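# Fill empty crate with bottles per pick list

## Task

Read the paper pick list lying on the table beside the empty crate, oriented so its black bar is at the top; each line gives a label color and a count. Move exactly that many bottles of each listed color into the empty crate, each one standing upright. All other bottles must remain standing in their original crate. Neither crate may end up tilted or shifted from where it was. The result must hold on its own once the robot lets go, and anything the robot is touching at the end must not settle downward by more than about a fingernail's width when released.

## Robot and tools

Robot: one arm with seven joints (waist, shoulder, upper arm roll, elbow, forearm roll, wrist pitch, wrist roll, in that order) and a two-finger parallel gripper. The fingers point along the gripper's own +z axis and close along its y axis. The reported end_effector_position is the spot between the pads when shut; closed fingertips stick out about 19 mm past it (about 6 mm when fully open), and the tips travel roughly 13 mm further out while closing, so keep that clearance above the table or a crate floor.

Frame: all poses are in the scene frame. Origin is on the table surface under the arm's base, +z up, +x forward, +y to the left when facing along +x. Positions in metres, orientation as a quaternion written w first (qw, qx, qy, qz). The base may sit slightly tilted, and the printed hand position gets less accurate at long reach.

A row is the basic command: 9 numbers x, y, z, qw, qx, qy, qz, position, speed. The first seven are an absolute gripper pose (target point and orientation) in the scene frame, not an offset. position is the finger opening on a -1..1 scale: +1 fully open (85 mm), 0 about 41 mm, about -0.8 pads touching, -1 closes until blocked. speed, also -1..1, sets how fast the finger gap changes (about 20 mm/s at -1, 85 at 0, 150 at +1). Optionally 7 more numbers (0..1) follow: per-joint stiffness multipliers in the joint order above; they persist until changed, and low values can keep small moves from starting.

Tools:
- execute_actions(actions): actions is a list of up to 15 actions; each action is a list of up to 15 rows, one row per 1/30 s step; a short action repeats its final row to fill 15 steps. An empty list just reports the state and images. Each action's target must lie within 0.6 m of the gripper's position at that action's start along each of the gripper's axes, otherwise it is rejected; if the first action fails this or any action is malformed, nothing runs. Send the wanted quaternion in every row to hold orientation rather than copying the possibly drifted reported one.
- move(target, speed, blocking): target is one row as above (an absolute pose plus finger numbers, which are applied at once). The gripper follows a straight line toward it at up to speed m/s (0.002 to 0.5, default 0.25; rotation up to twice that in rad/s), over 0.5 to 10 s; longer paths stop early. It takes the shorter rotation. It does not avoid obstacles and can overshoot the speed, mainly with the arm stretched. blocking=false returns after 0.5 s while motion continues; then only wait or stop are accepted until a result shows the move ended.
- wait(seconds): 0 to 10 s, lets the scene run holding the last command; returns early if a running move finishes.
- stop(): brakes a running move; fingers keep moving.
- zoom_image(camera, region): enlarges part of the latest image from cam_head_left, cam_head_right, cam_high, cam_low or cam_wrist; region is [x0, y0, x1, y1] pixels, at most 504 by 504, origin top-left. All images are 896x504. Useful for reading the pick list.
- finished_scene(scene): ends the scene with that number (1 or 2) and grades it; irreversible.

Controller behaviour: every step the commanded pose is clamped to within 70 mm and 16 degrees of the measured pose, then damped inverse kinematics drives the joints, favoring position over orientation. Far targets need several actions; after an action the arm continues at most to the last clamped pose. Joints slow together and may lag after big moves. The elbow will not fully straighten.

Results: the state line shows end_effector_position and end_effector_quat_wxyz, joint positions, joint torques (offset and noisy; they change at rest only with contact or load), and position_measured_pct for the fingers (about 50 - 50*position, 0 when fully open). Fingers halting below about 90 mean something is held or blocking; around 90 means pads met on nothing or something tiny. 'Hand target' is the pose currently being driven to. Step readings list positions at some steps; HELD marks steps that were held back. 'pose unreachable' means the clearance check (which treats the base mount as arm) altered or blocked the command. A move adds a 'move:' line with its ending (done, off_target, moving, held, fault), limits (paced = clipped pose, held = some steps blocked, after which motion may jump fast), and distance from target.

Gripping: close with position -1 and keep sending -1 while carrying. Release by commanding an opening wider than the object. For a gentle grip, open first and then close to just under the object's width. Fingers stay put until position changes by 0.01 or more, but re-close on their own if the object slips or is lost. Full grip force is roughly 190 to 235 N per pad.

Hazards: contact torque reaching a joint's limit (51.3 N m for the first four joints, 32.3 for the three wrist joints, held weight included) causes a 10 s stop and cancels the rest of the call. Holding loads heats motors; MOTOR HOT appears from 60 °C, and at 75 °C the arm goes limp and sinks (OVER-TEMPERATURE FAULT). Occasional tugs on held parts or pushes on loose items may occur. Avoid fast contacts, deep presses past contact, dropped or tipped bottles, shoved crates, and anything leaving the table. Release bottles fully standing and back away so nothing depends on the gripper.

Each tool is called after ">>>" as a command line: name --argument value for each argument, lists and objects as JSON in quotes; but a table of rows of numbers goes row by row, as --pt "numbers of a row", without its own name.

## Session

>>> execute_actions --actions '[]'

Scene clock: 0.00 s.
end_effector_position=(+0.6707, +0.3280, +0.2556) position_measured_pct=0.0 end_effector_quat_wxyz=(-0.040, +0.596, +0.800, +0.056)
Joint positions: [-1.059  1.232  0.67   0.393 -0.03   1.525 -0.415]
Joint velocities: [ 0. -0. -0.  0. -0. -0.  0.]
Joint torques (N m, as the joint torque sensors report them, + toward a larger angle): no reading
Hand target: +0.671, +0.328, +0.256; -0.040, +0.596, +0.800, +0.056
Joint stiffness scale: [1. 1. 1. 1. 1. 1. 1.]

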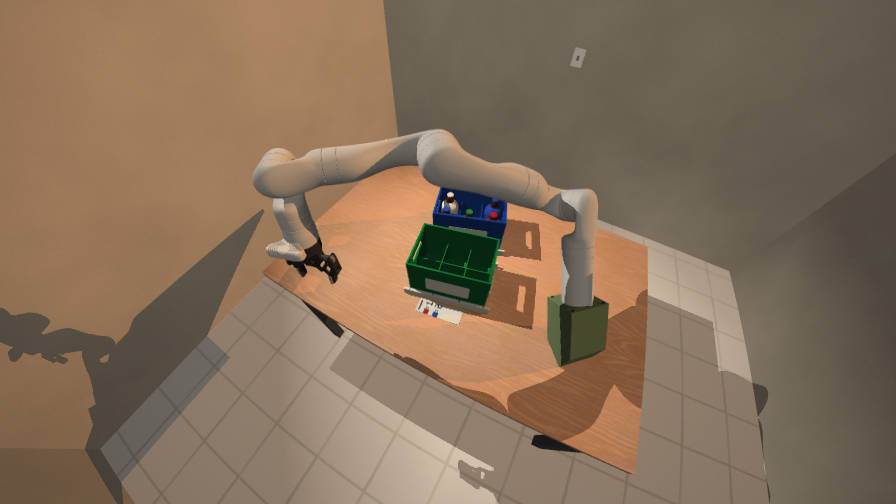

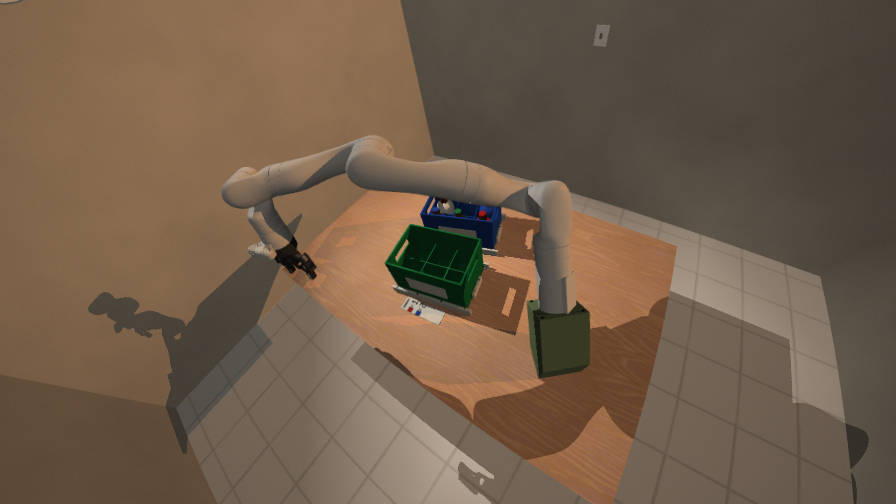

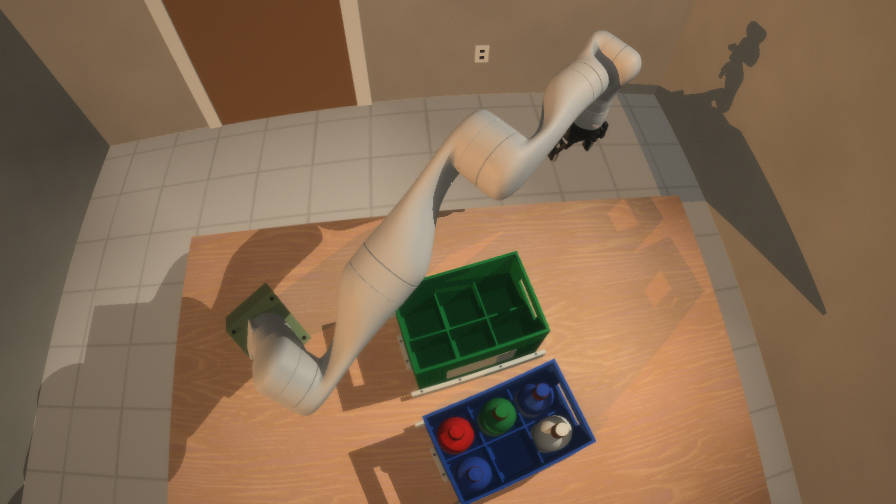

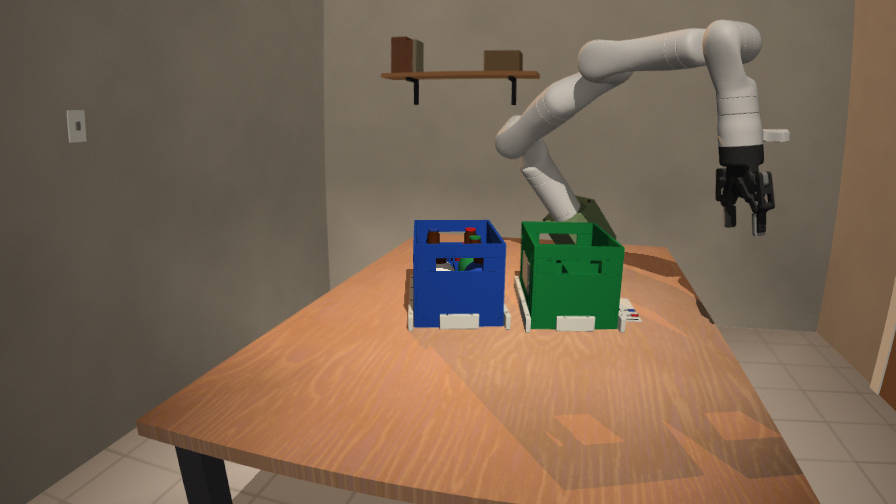

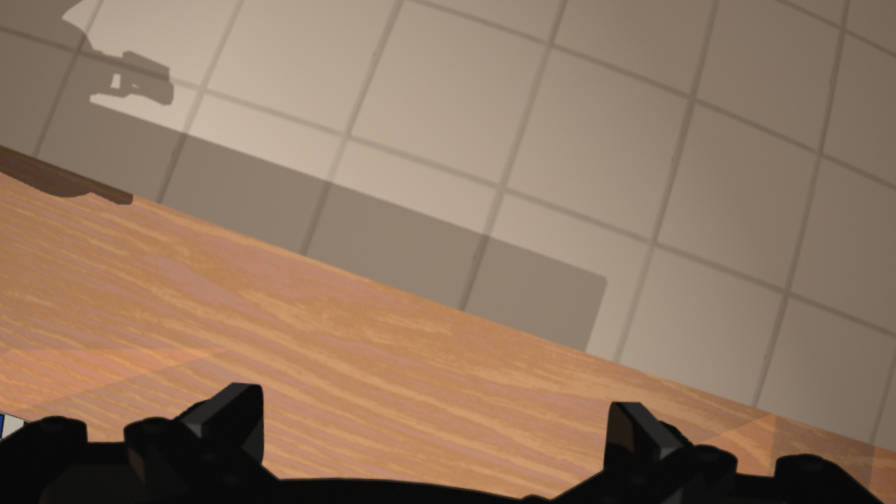

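>>> zoom_image --camera "cam_head_left" --region '[390, 180, 530, 340]'

>>> move --target '[0.45,0.1,0.5,0,0.707,0.707,0,1,0]'

Region (390, 180, 530, 340) of cam_head_left's 896x504 image, scaled by 3.150, with more detail than that image has; it fills the left 441 columns of this view, and the rest is white.

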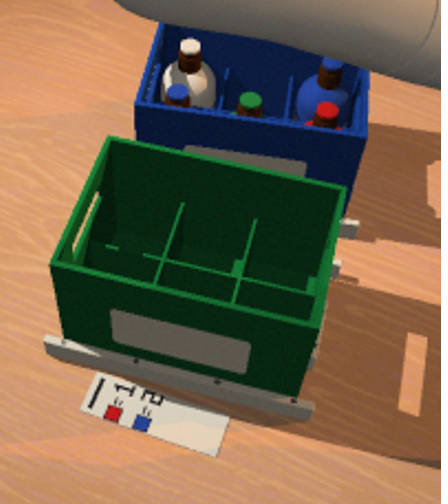

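Scene clock: 5.43 s.
end_effector_position=(+0.4528, +0.1029, +0.5019) position_measured_pct=0.0 end_effector_quat_wxyz=(+0.001, +0.705, +0.709, +0.004)
Joint positions: [-1.912  0.561  0.957  1.275  0.232  1.68  -0.892]
Joint velocities: [-0.016 -0.     0.019 -0.     0.     0.     0.   ]
Joint torques (N m, as the joint torque sensors report them, + toward a larger angle): [-8.7  -2.39 -1.36 -8.33 -0.27  0.08  0.09]
Hand target: +0.451, +0.100, +0.502; +0.002, +0.707, +0.707, +0.001
Off the commanded pose: 0.004 m, 1 deg.
Joint stiffness scale: [1. 1. 1. 1. 1. 1. 1.]
move: off_target

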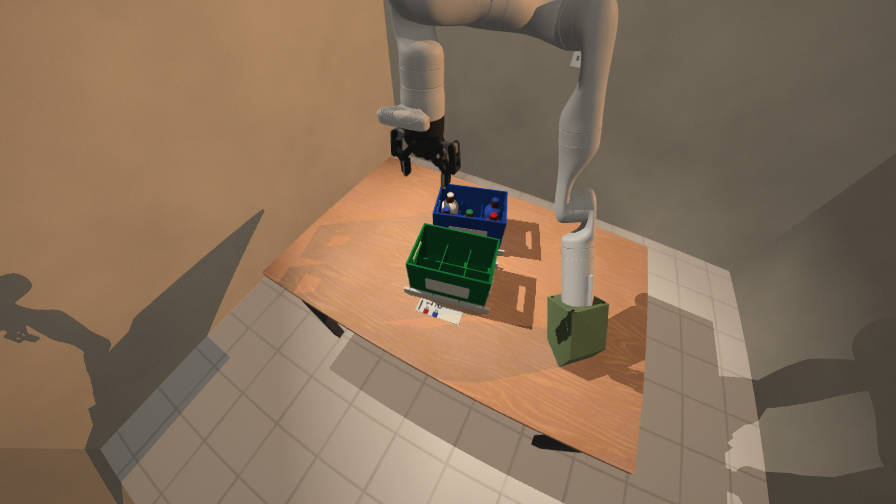

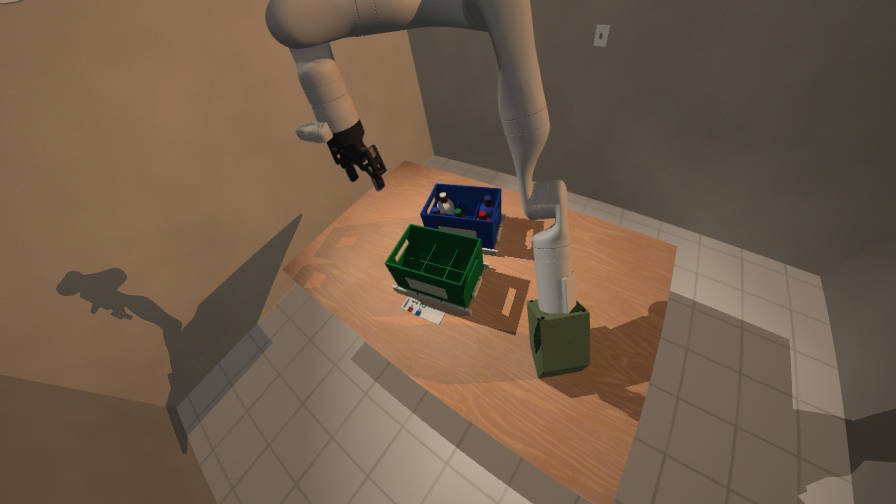

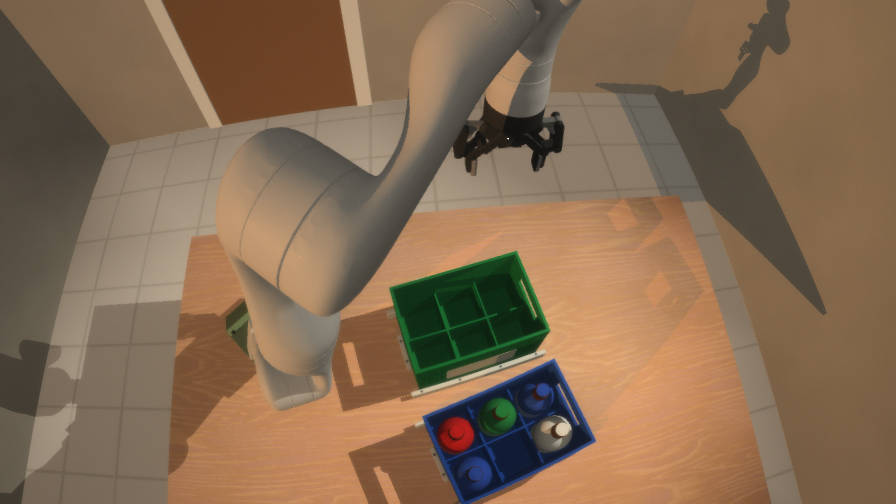

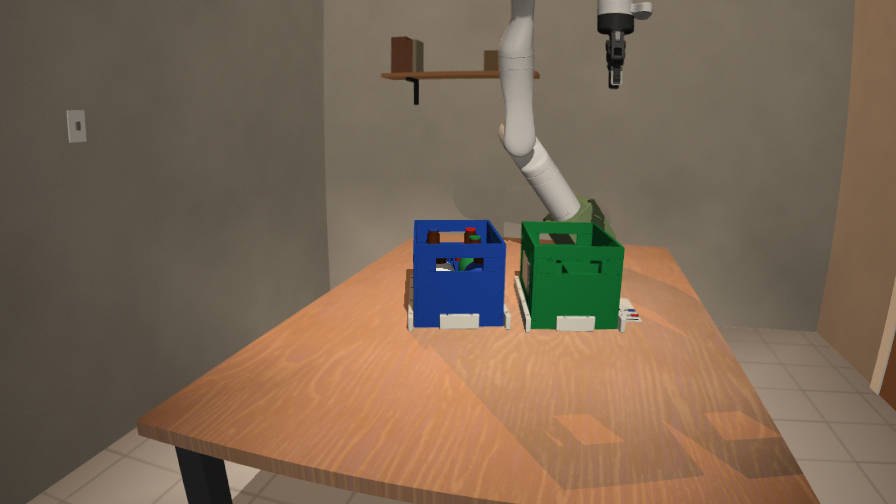

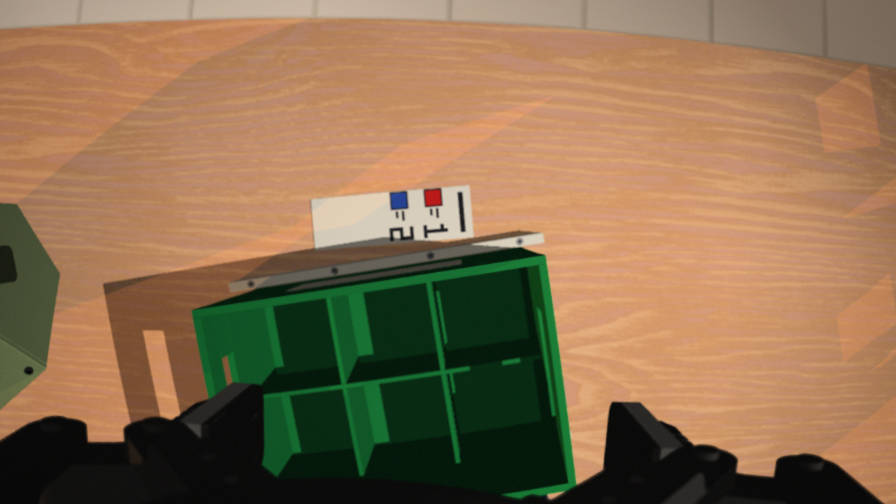

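>>> move --target '[0.42,-0.2,0.5,0,0.707,0.707,0,1,0]'

Scene clock: 17.30 s.
end_effector_position=(+0.4202, -0.2022, +0.5019) position_measured_pct=0.0 end_effector_quat_wxyz=(-0.000, +0.712, +0.703, -0.001)
Joint positions: [-2.964  0.437  2.392  1.557  0.391  1.73  -0.375]
Joint velocities: [-0.023  0.     0.002  0.001  0.002  0.     0.   ]
Joint torques (N m, as the joint torque sensors report them, + toward a larger angle): [-2.35 10.06 -2.84 -7.8  -0.25  0.2   0.19]
Hand target: +0.420, -0.201, +0.502; +0.000, +0.708, +0.706, +0.001
Off the commanded pose: 0.003 m, 1 deg.
Joint stiffness scale: [1. 1. 1. 1. 1. 1. 1.]
move: done; limits=paced

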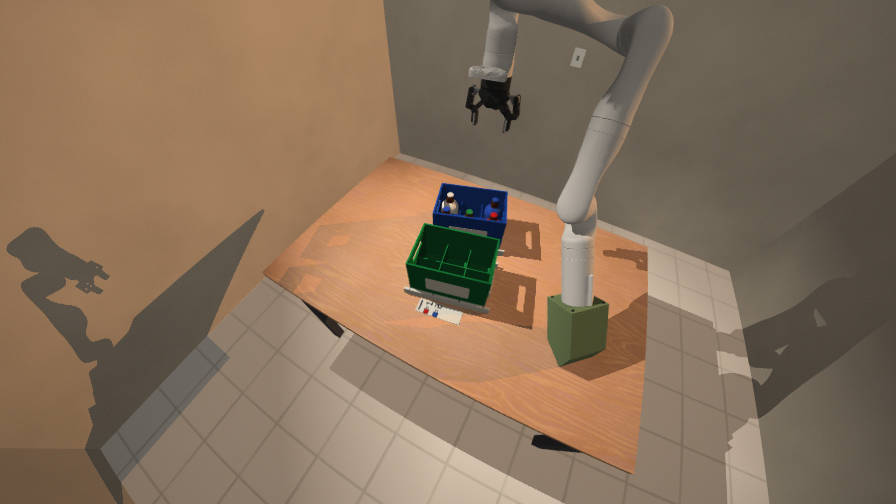

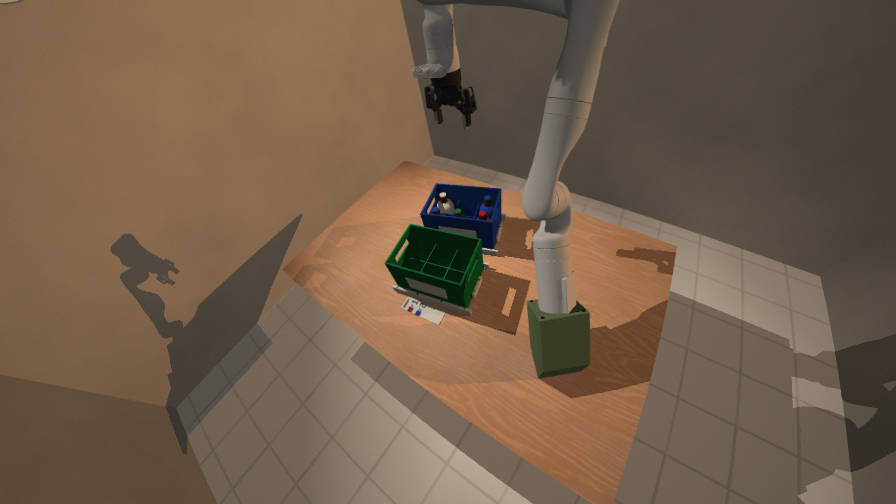

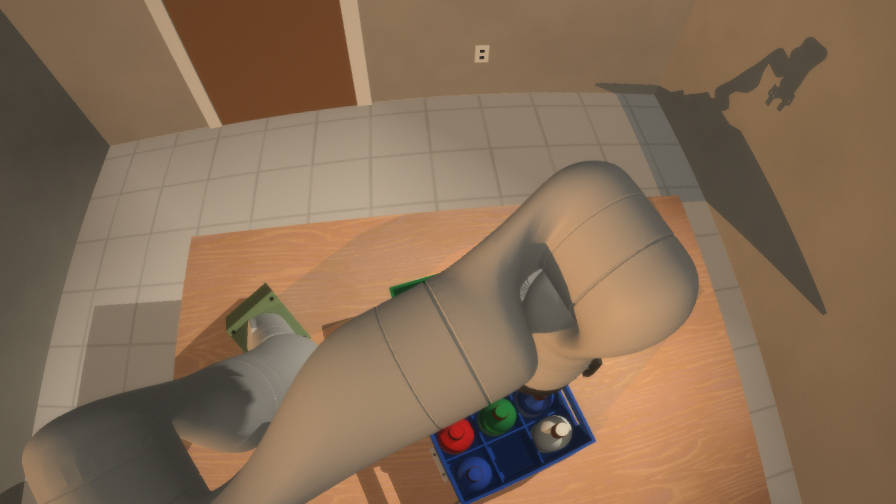

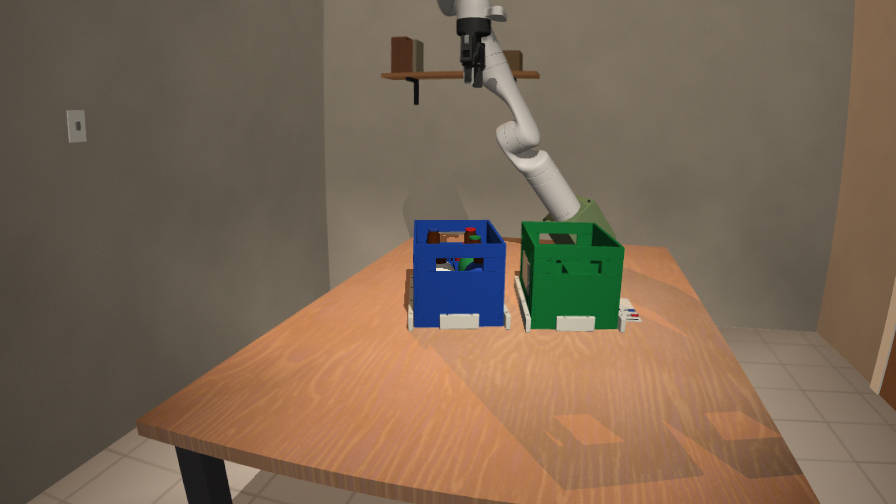

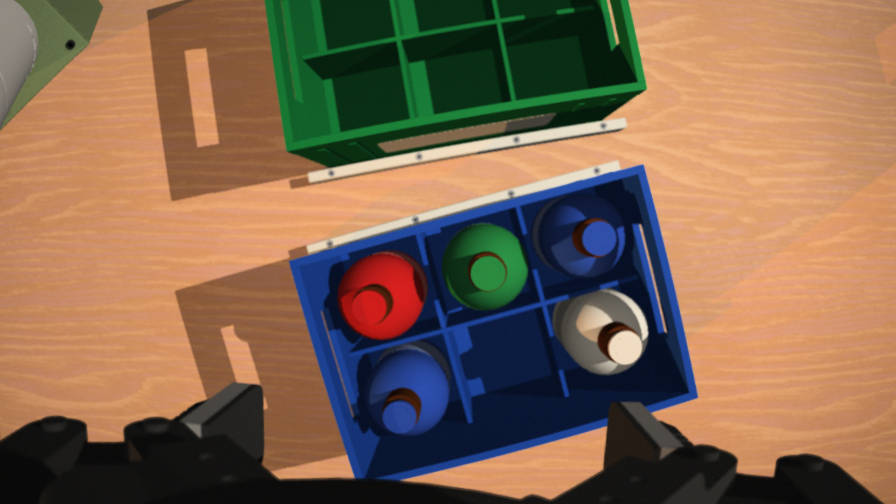

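>>> move --target '[0.368,-0.192,0.3,0,0.707,0.707,0,0.3,0]'

Scene clock: 36.77 s.
end_effector_position=(+0.3697, -0.1919, +0.3020) position_measured_pct=34.9 end_effector_quat_wxyz=(+0.000, +0.704, +0.710, +0.001)
Joint positions: [-2.978  0.453  2.601  2.21   0.464  1.068 -0.442]
Joint velocities: [ 0.015 -0.     0.     0.001  0.    -0.004  0.   ]
Joint torques (N m, as the joint torque sensors report them, + toward a larger angle): [-1.71  8.37 -2.66 -6.45 -0.3   0.23  0.18]
Hand target: +0.369, -0.192, +0.300; +0.000, +0.707, +0.707, -0.000
Off the commanded pose: 0.003 m, 0 deg.
Joint stiffness scale: [1. 1. 1. 1. 1. 1. 1.]
move: done

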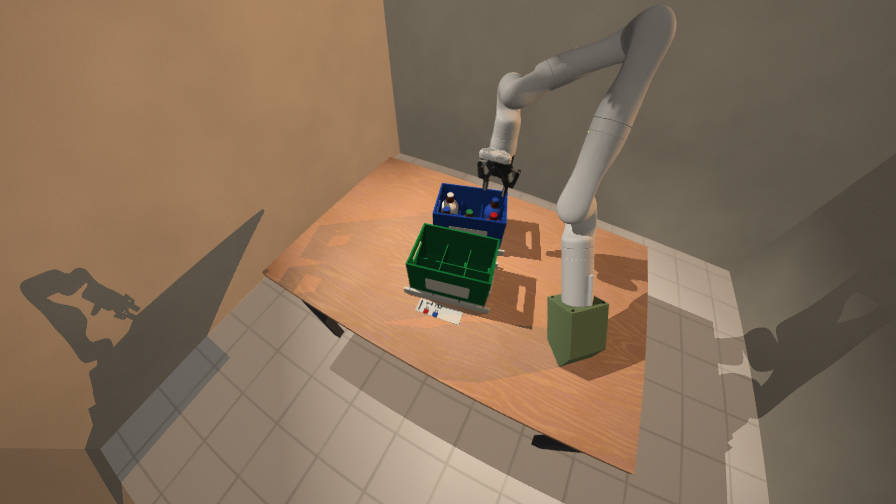

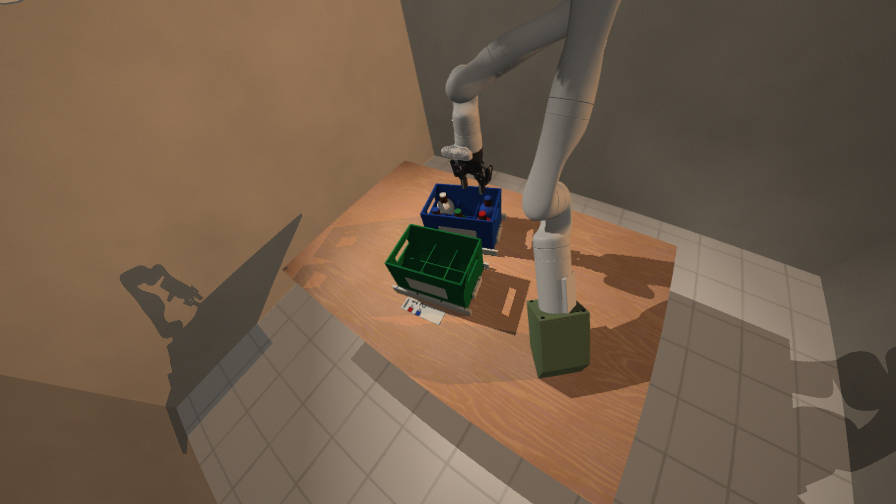

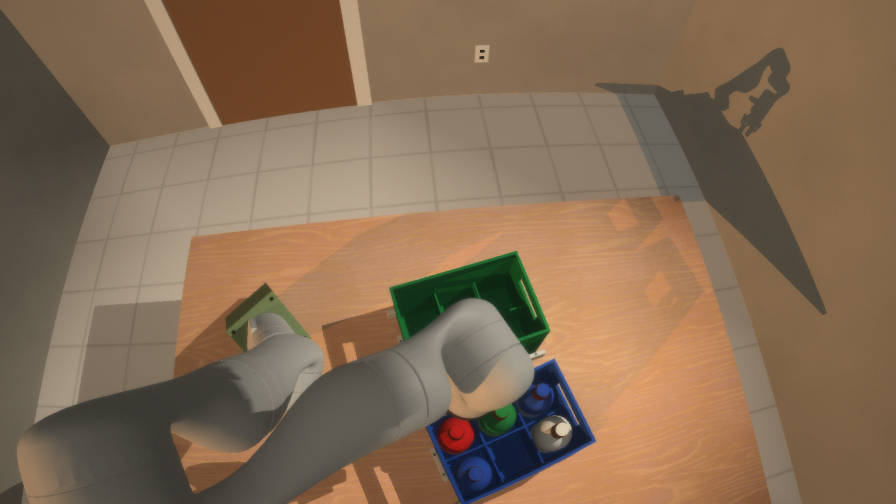

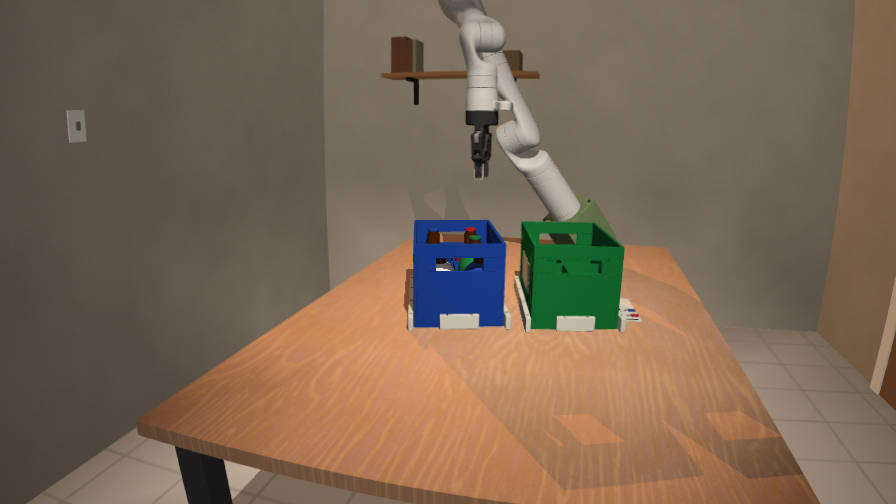

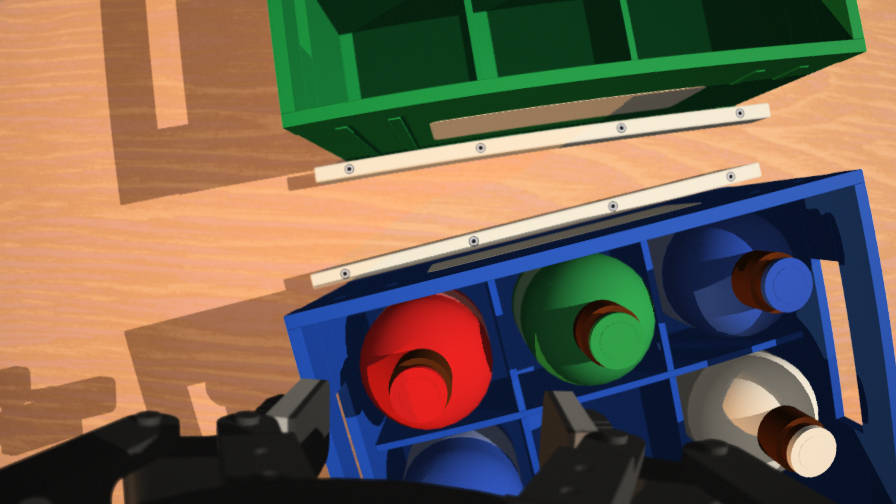

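>>> move --target '[0.359,-0.214,0.225,0,0.707,0.707,0,0.3,0]' --speed 0.1

Scene clock: 49.33 s.
end_effector_position=(+0.3608, -0.2140, +0.2269) position_measured_pct=34.9 end_effector_quat_wxyz=(+0.001, +0.704, +0.710, +0.001)
Joint positions: [-2.903  0.356  2.722  2.362  0.619  0.785 -0.464]
Joint velocities: [ 0.016 -0.004 -0.003  0.    -0.001 -0.004 -0.   ]
Joint torques (N m, as the joint torque sensors report them, + toward a larger angle): [-1.47  9.57 -2.31 -4.49 -0.3   0.08  0.12]
Hand target: +0.359, -0.214, +0.225; +0.000, +0.707, +0.707, -0.000
Off the commanded pose: 0.003 m, 0 deg.
Joint stiffness scale: [1. 1. 1. 1. 1. 1. 1.]
move: done

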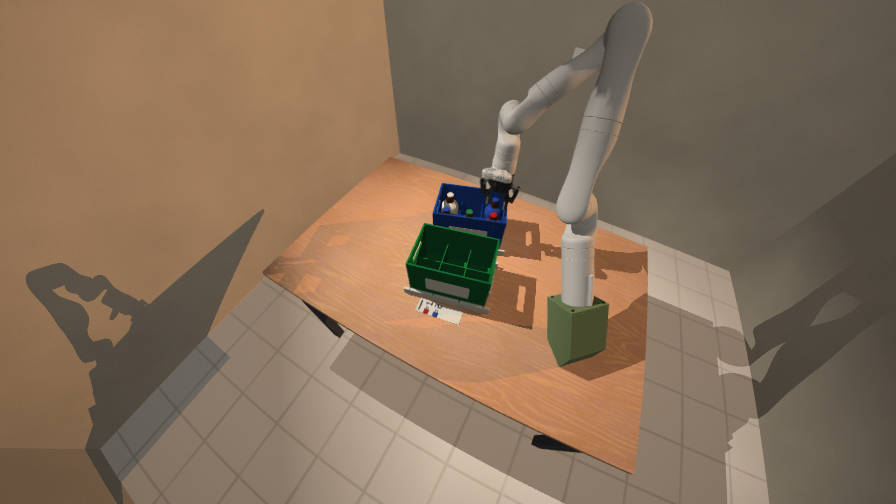

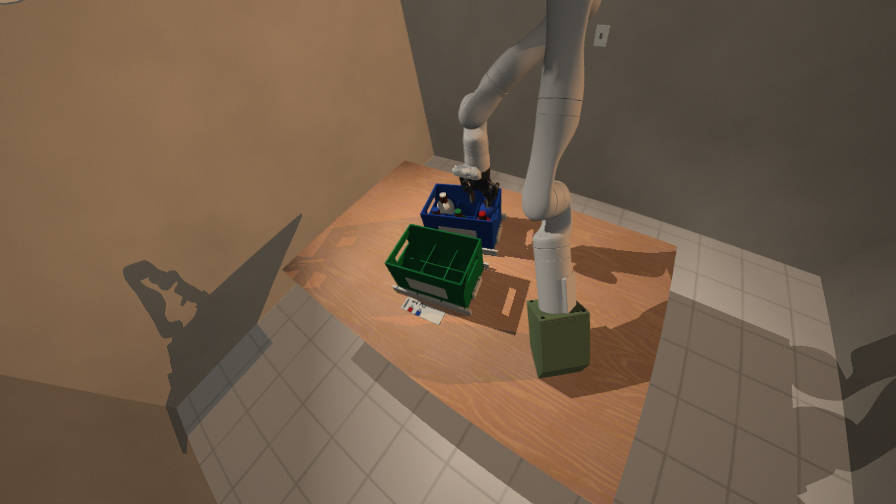

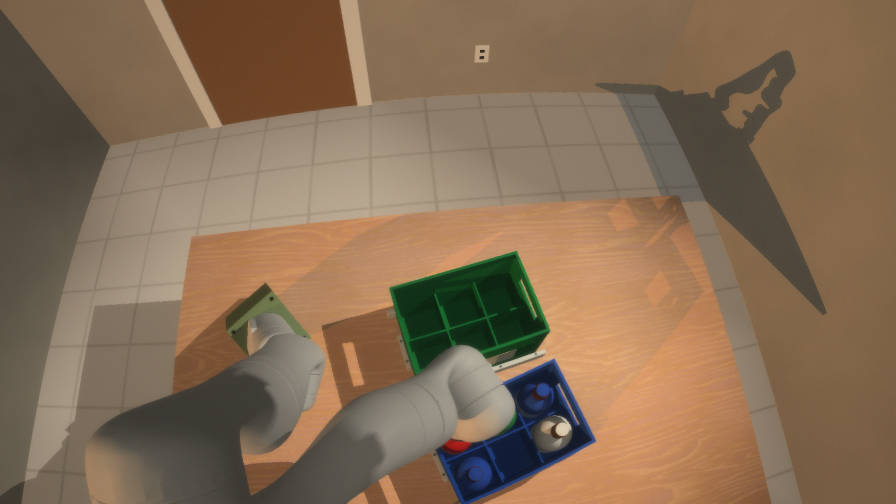

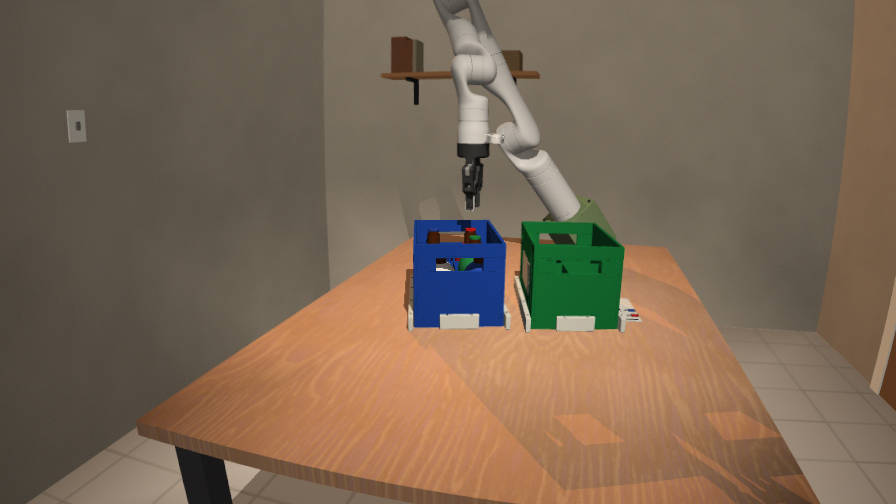

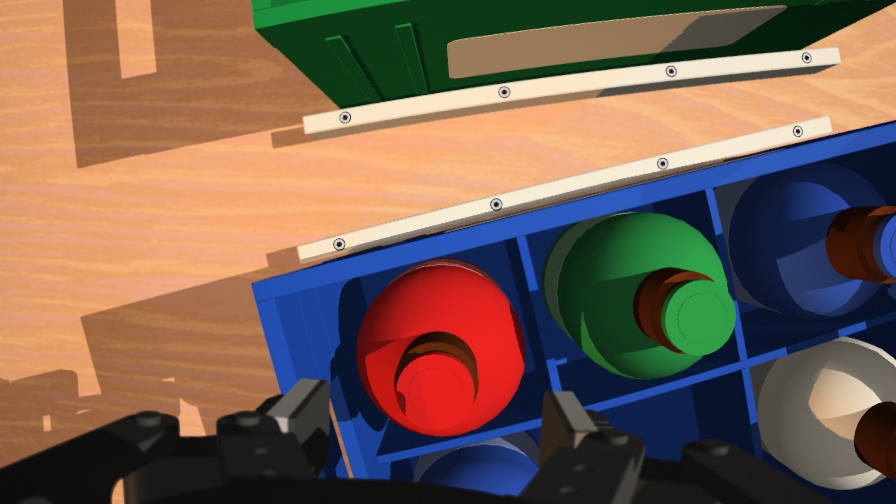

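>>> move --target '[0.359,-0.214,0.14,0,0.707,0.707,0,0.3,0]' --speed 0.05

>>> move --target '[0.359,-0.214,0.14,0,0.707,0.707,0,-1,0]'

Scene clock: 59.00 s.
end_effector_position=(+0.3698, -0.2157, +0.1459) position_measured_pct=34.9 end_effector_quat_wxyz=(+0.011, +0.705, +0.709, +0.007)
Joint positions: [-2.77   0.116  2.693  2.466  1.094  0.538 -0.89 ]
Joint velocities: [-0.    -0.002  0.002 -0.     0.008 -0.    -0.015]
Joint torques (N m, as the joint torque sensors report them, + toward a larger angle): [ 1.94  0.76  1.63  2.95 -0.08 -0.53  0.1 ]
Hand target: +0.360, -0.214, +0.140; +0.000, +0.707, +0.707, -0.000
Off the commanded pose: 0.012 m, 2 deg.
Joint stiffness scale: [1. 1. 1. 1. 1. 1. 1.]
move: off_target

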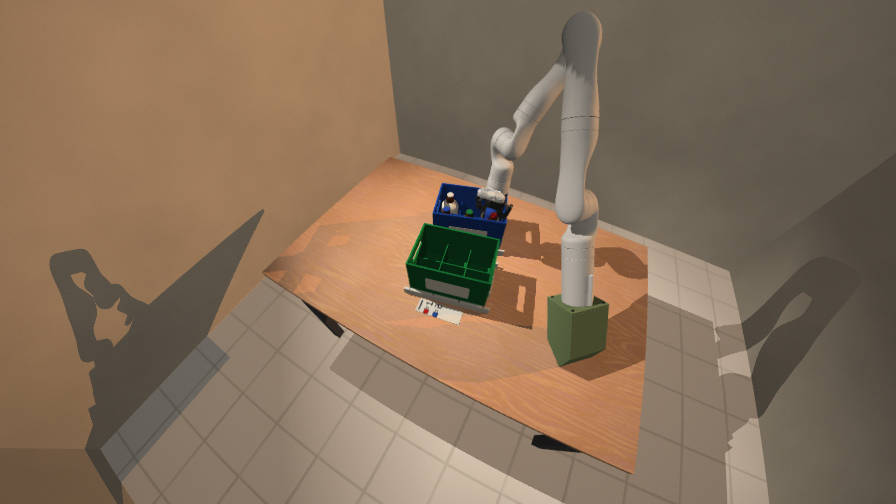

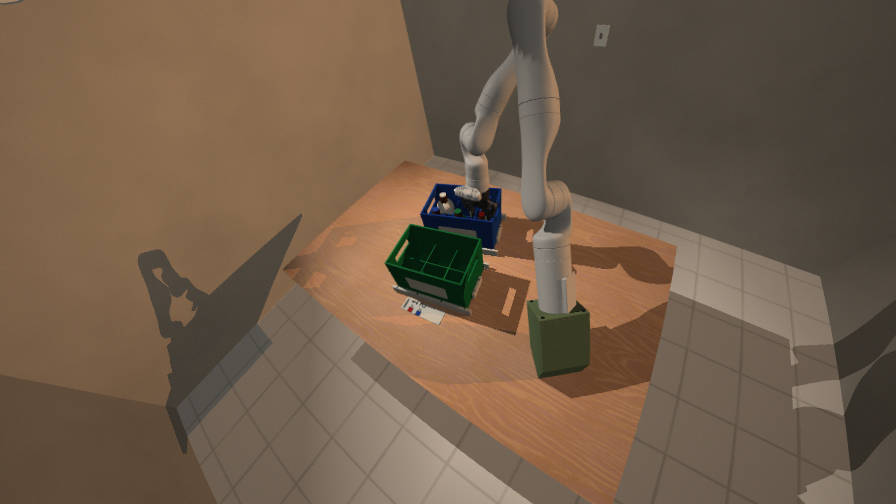

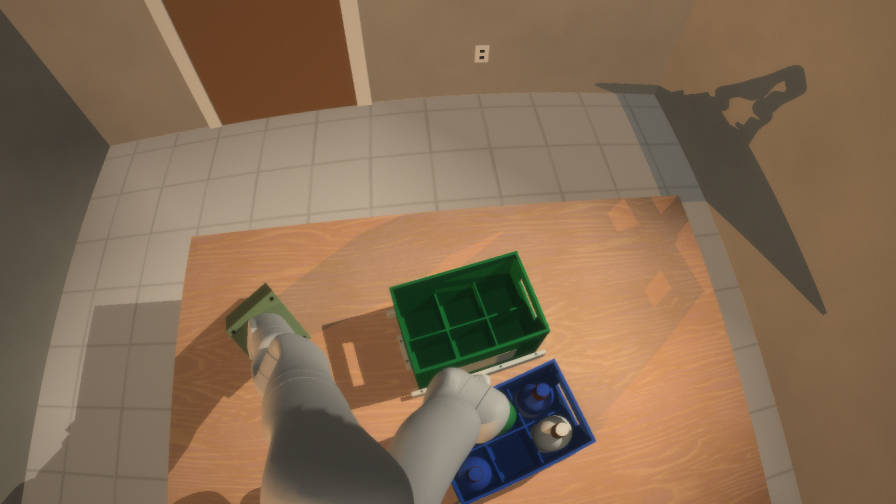

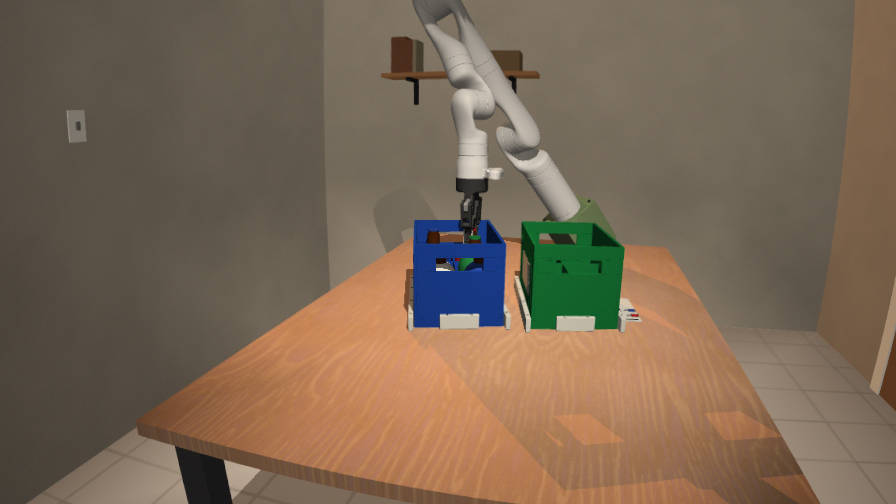

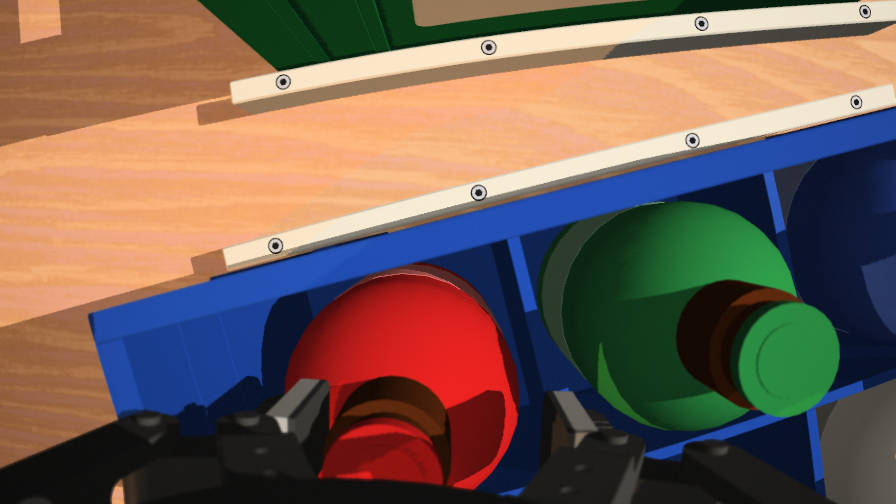

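Scene clock: 59.70 s.
end_effector_position=(+0.3614, -0.2158, +0.1466) position_measured_pct=63.9 end_effector_quat_wxyz=(+0.008, +0.705, +0.709, +0.000)
Joint positions: [-2.771  0.123  2.69   2.479  1.086  0.547 -0.89 ]
Joint velocities: [ 0.  0. -0. -0. -0.  0.  0.]
Joint torques (N m, as the joint torque sensors report them, + toward a larger angle): [ 4.08 -8.8   3.09 -4.42  2.4  -3.95  0.22]
Hand target: +0.359, -0.214, +0.140; -0.000, +0.707, +0.707, -0.000
Off the commanded pose: 0.007 m, 1 deg.
Joint stiffness scale: [1. 1. 1. 1. 1. 1. 1.]
move: off_target

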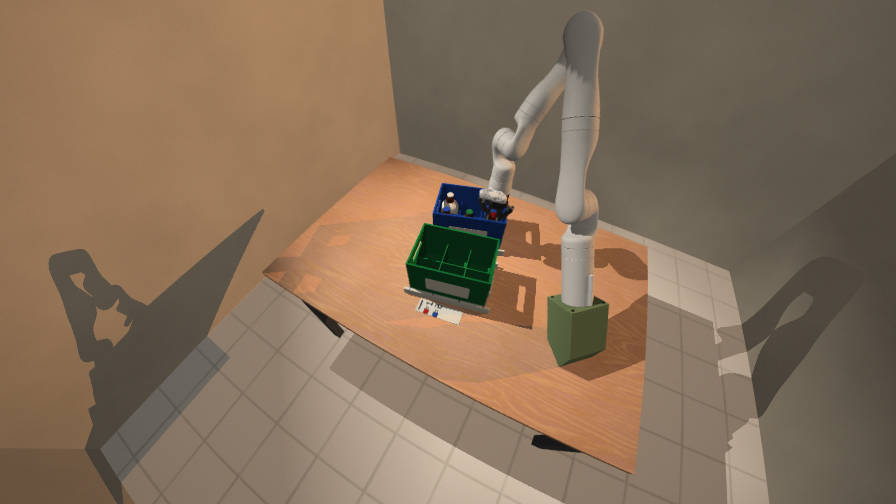

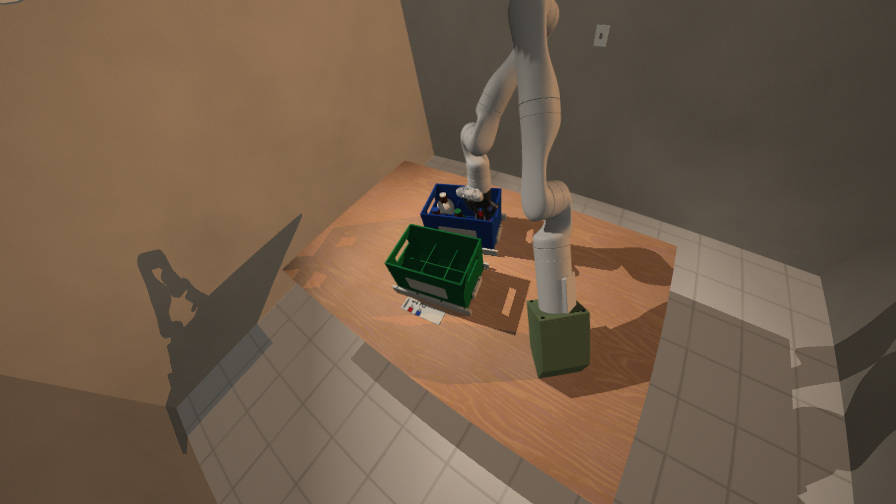

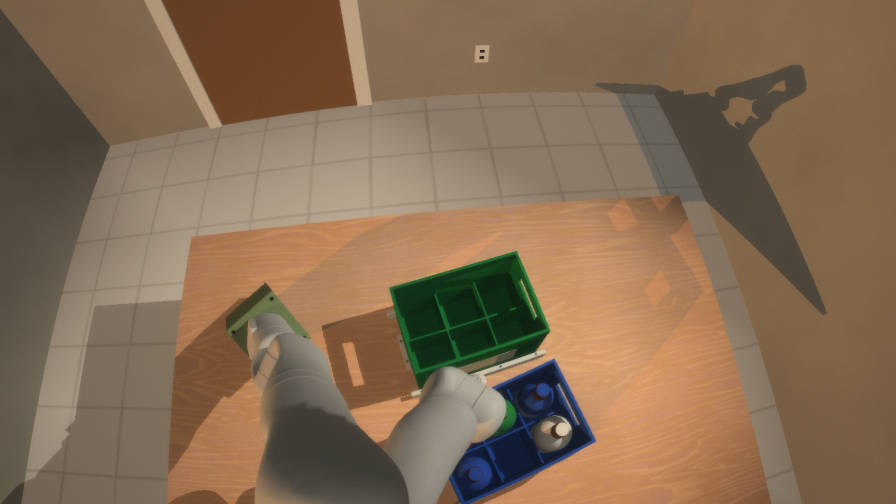

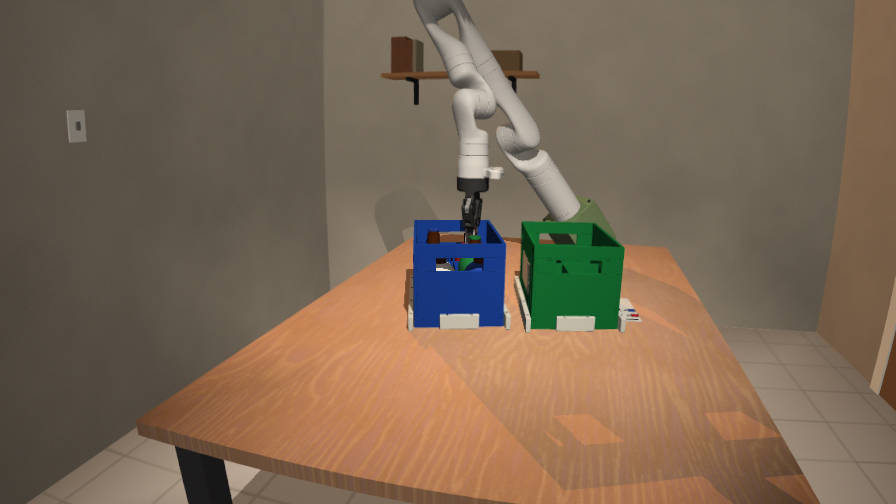

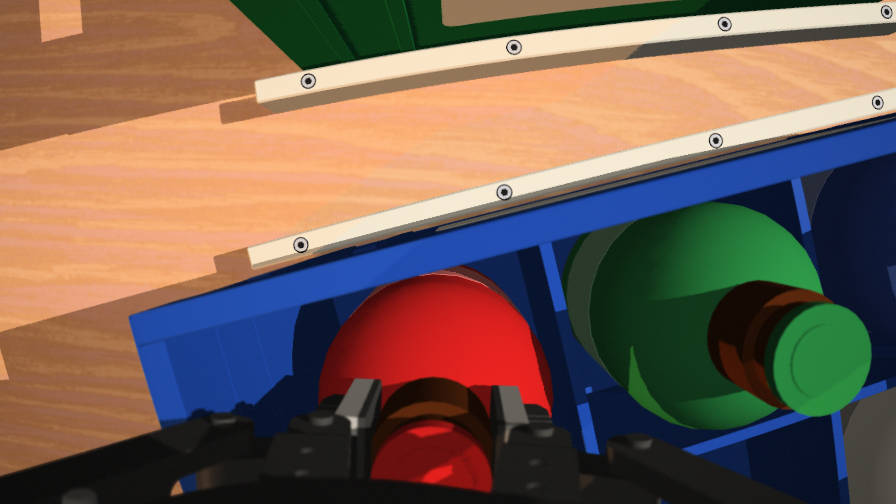

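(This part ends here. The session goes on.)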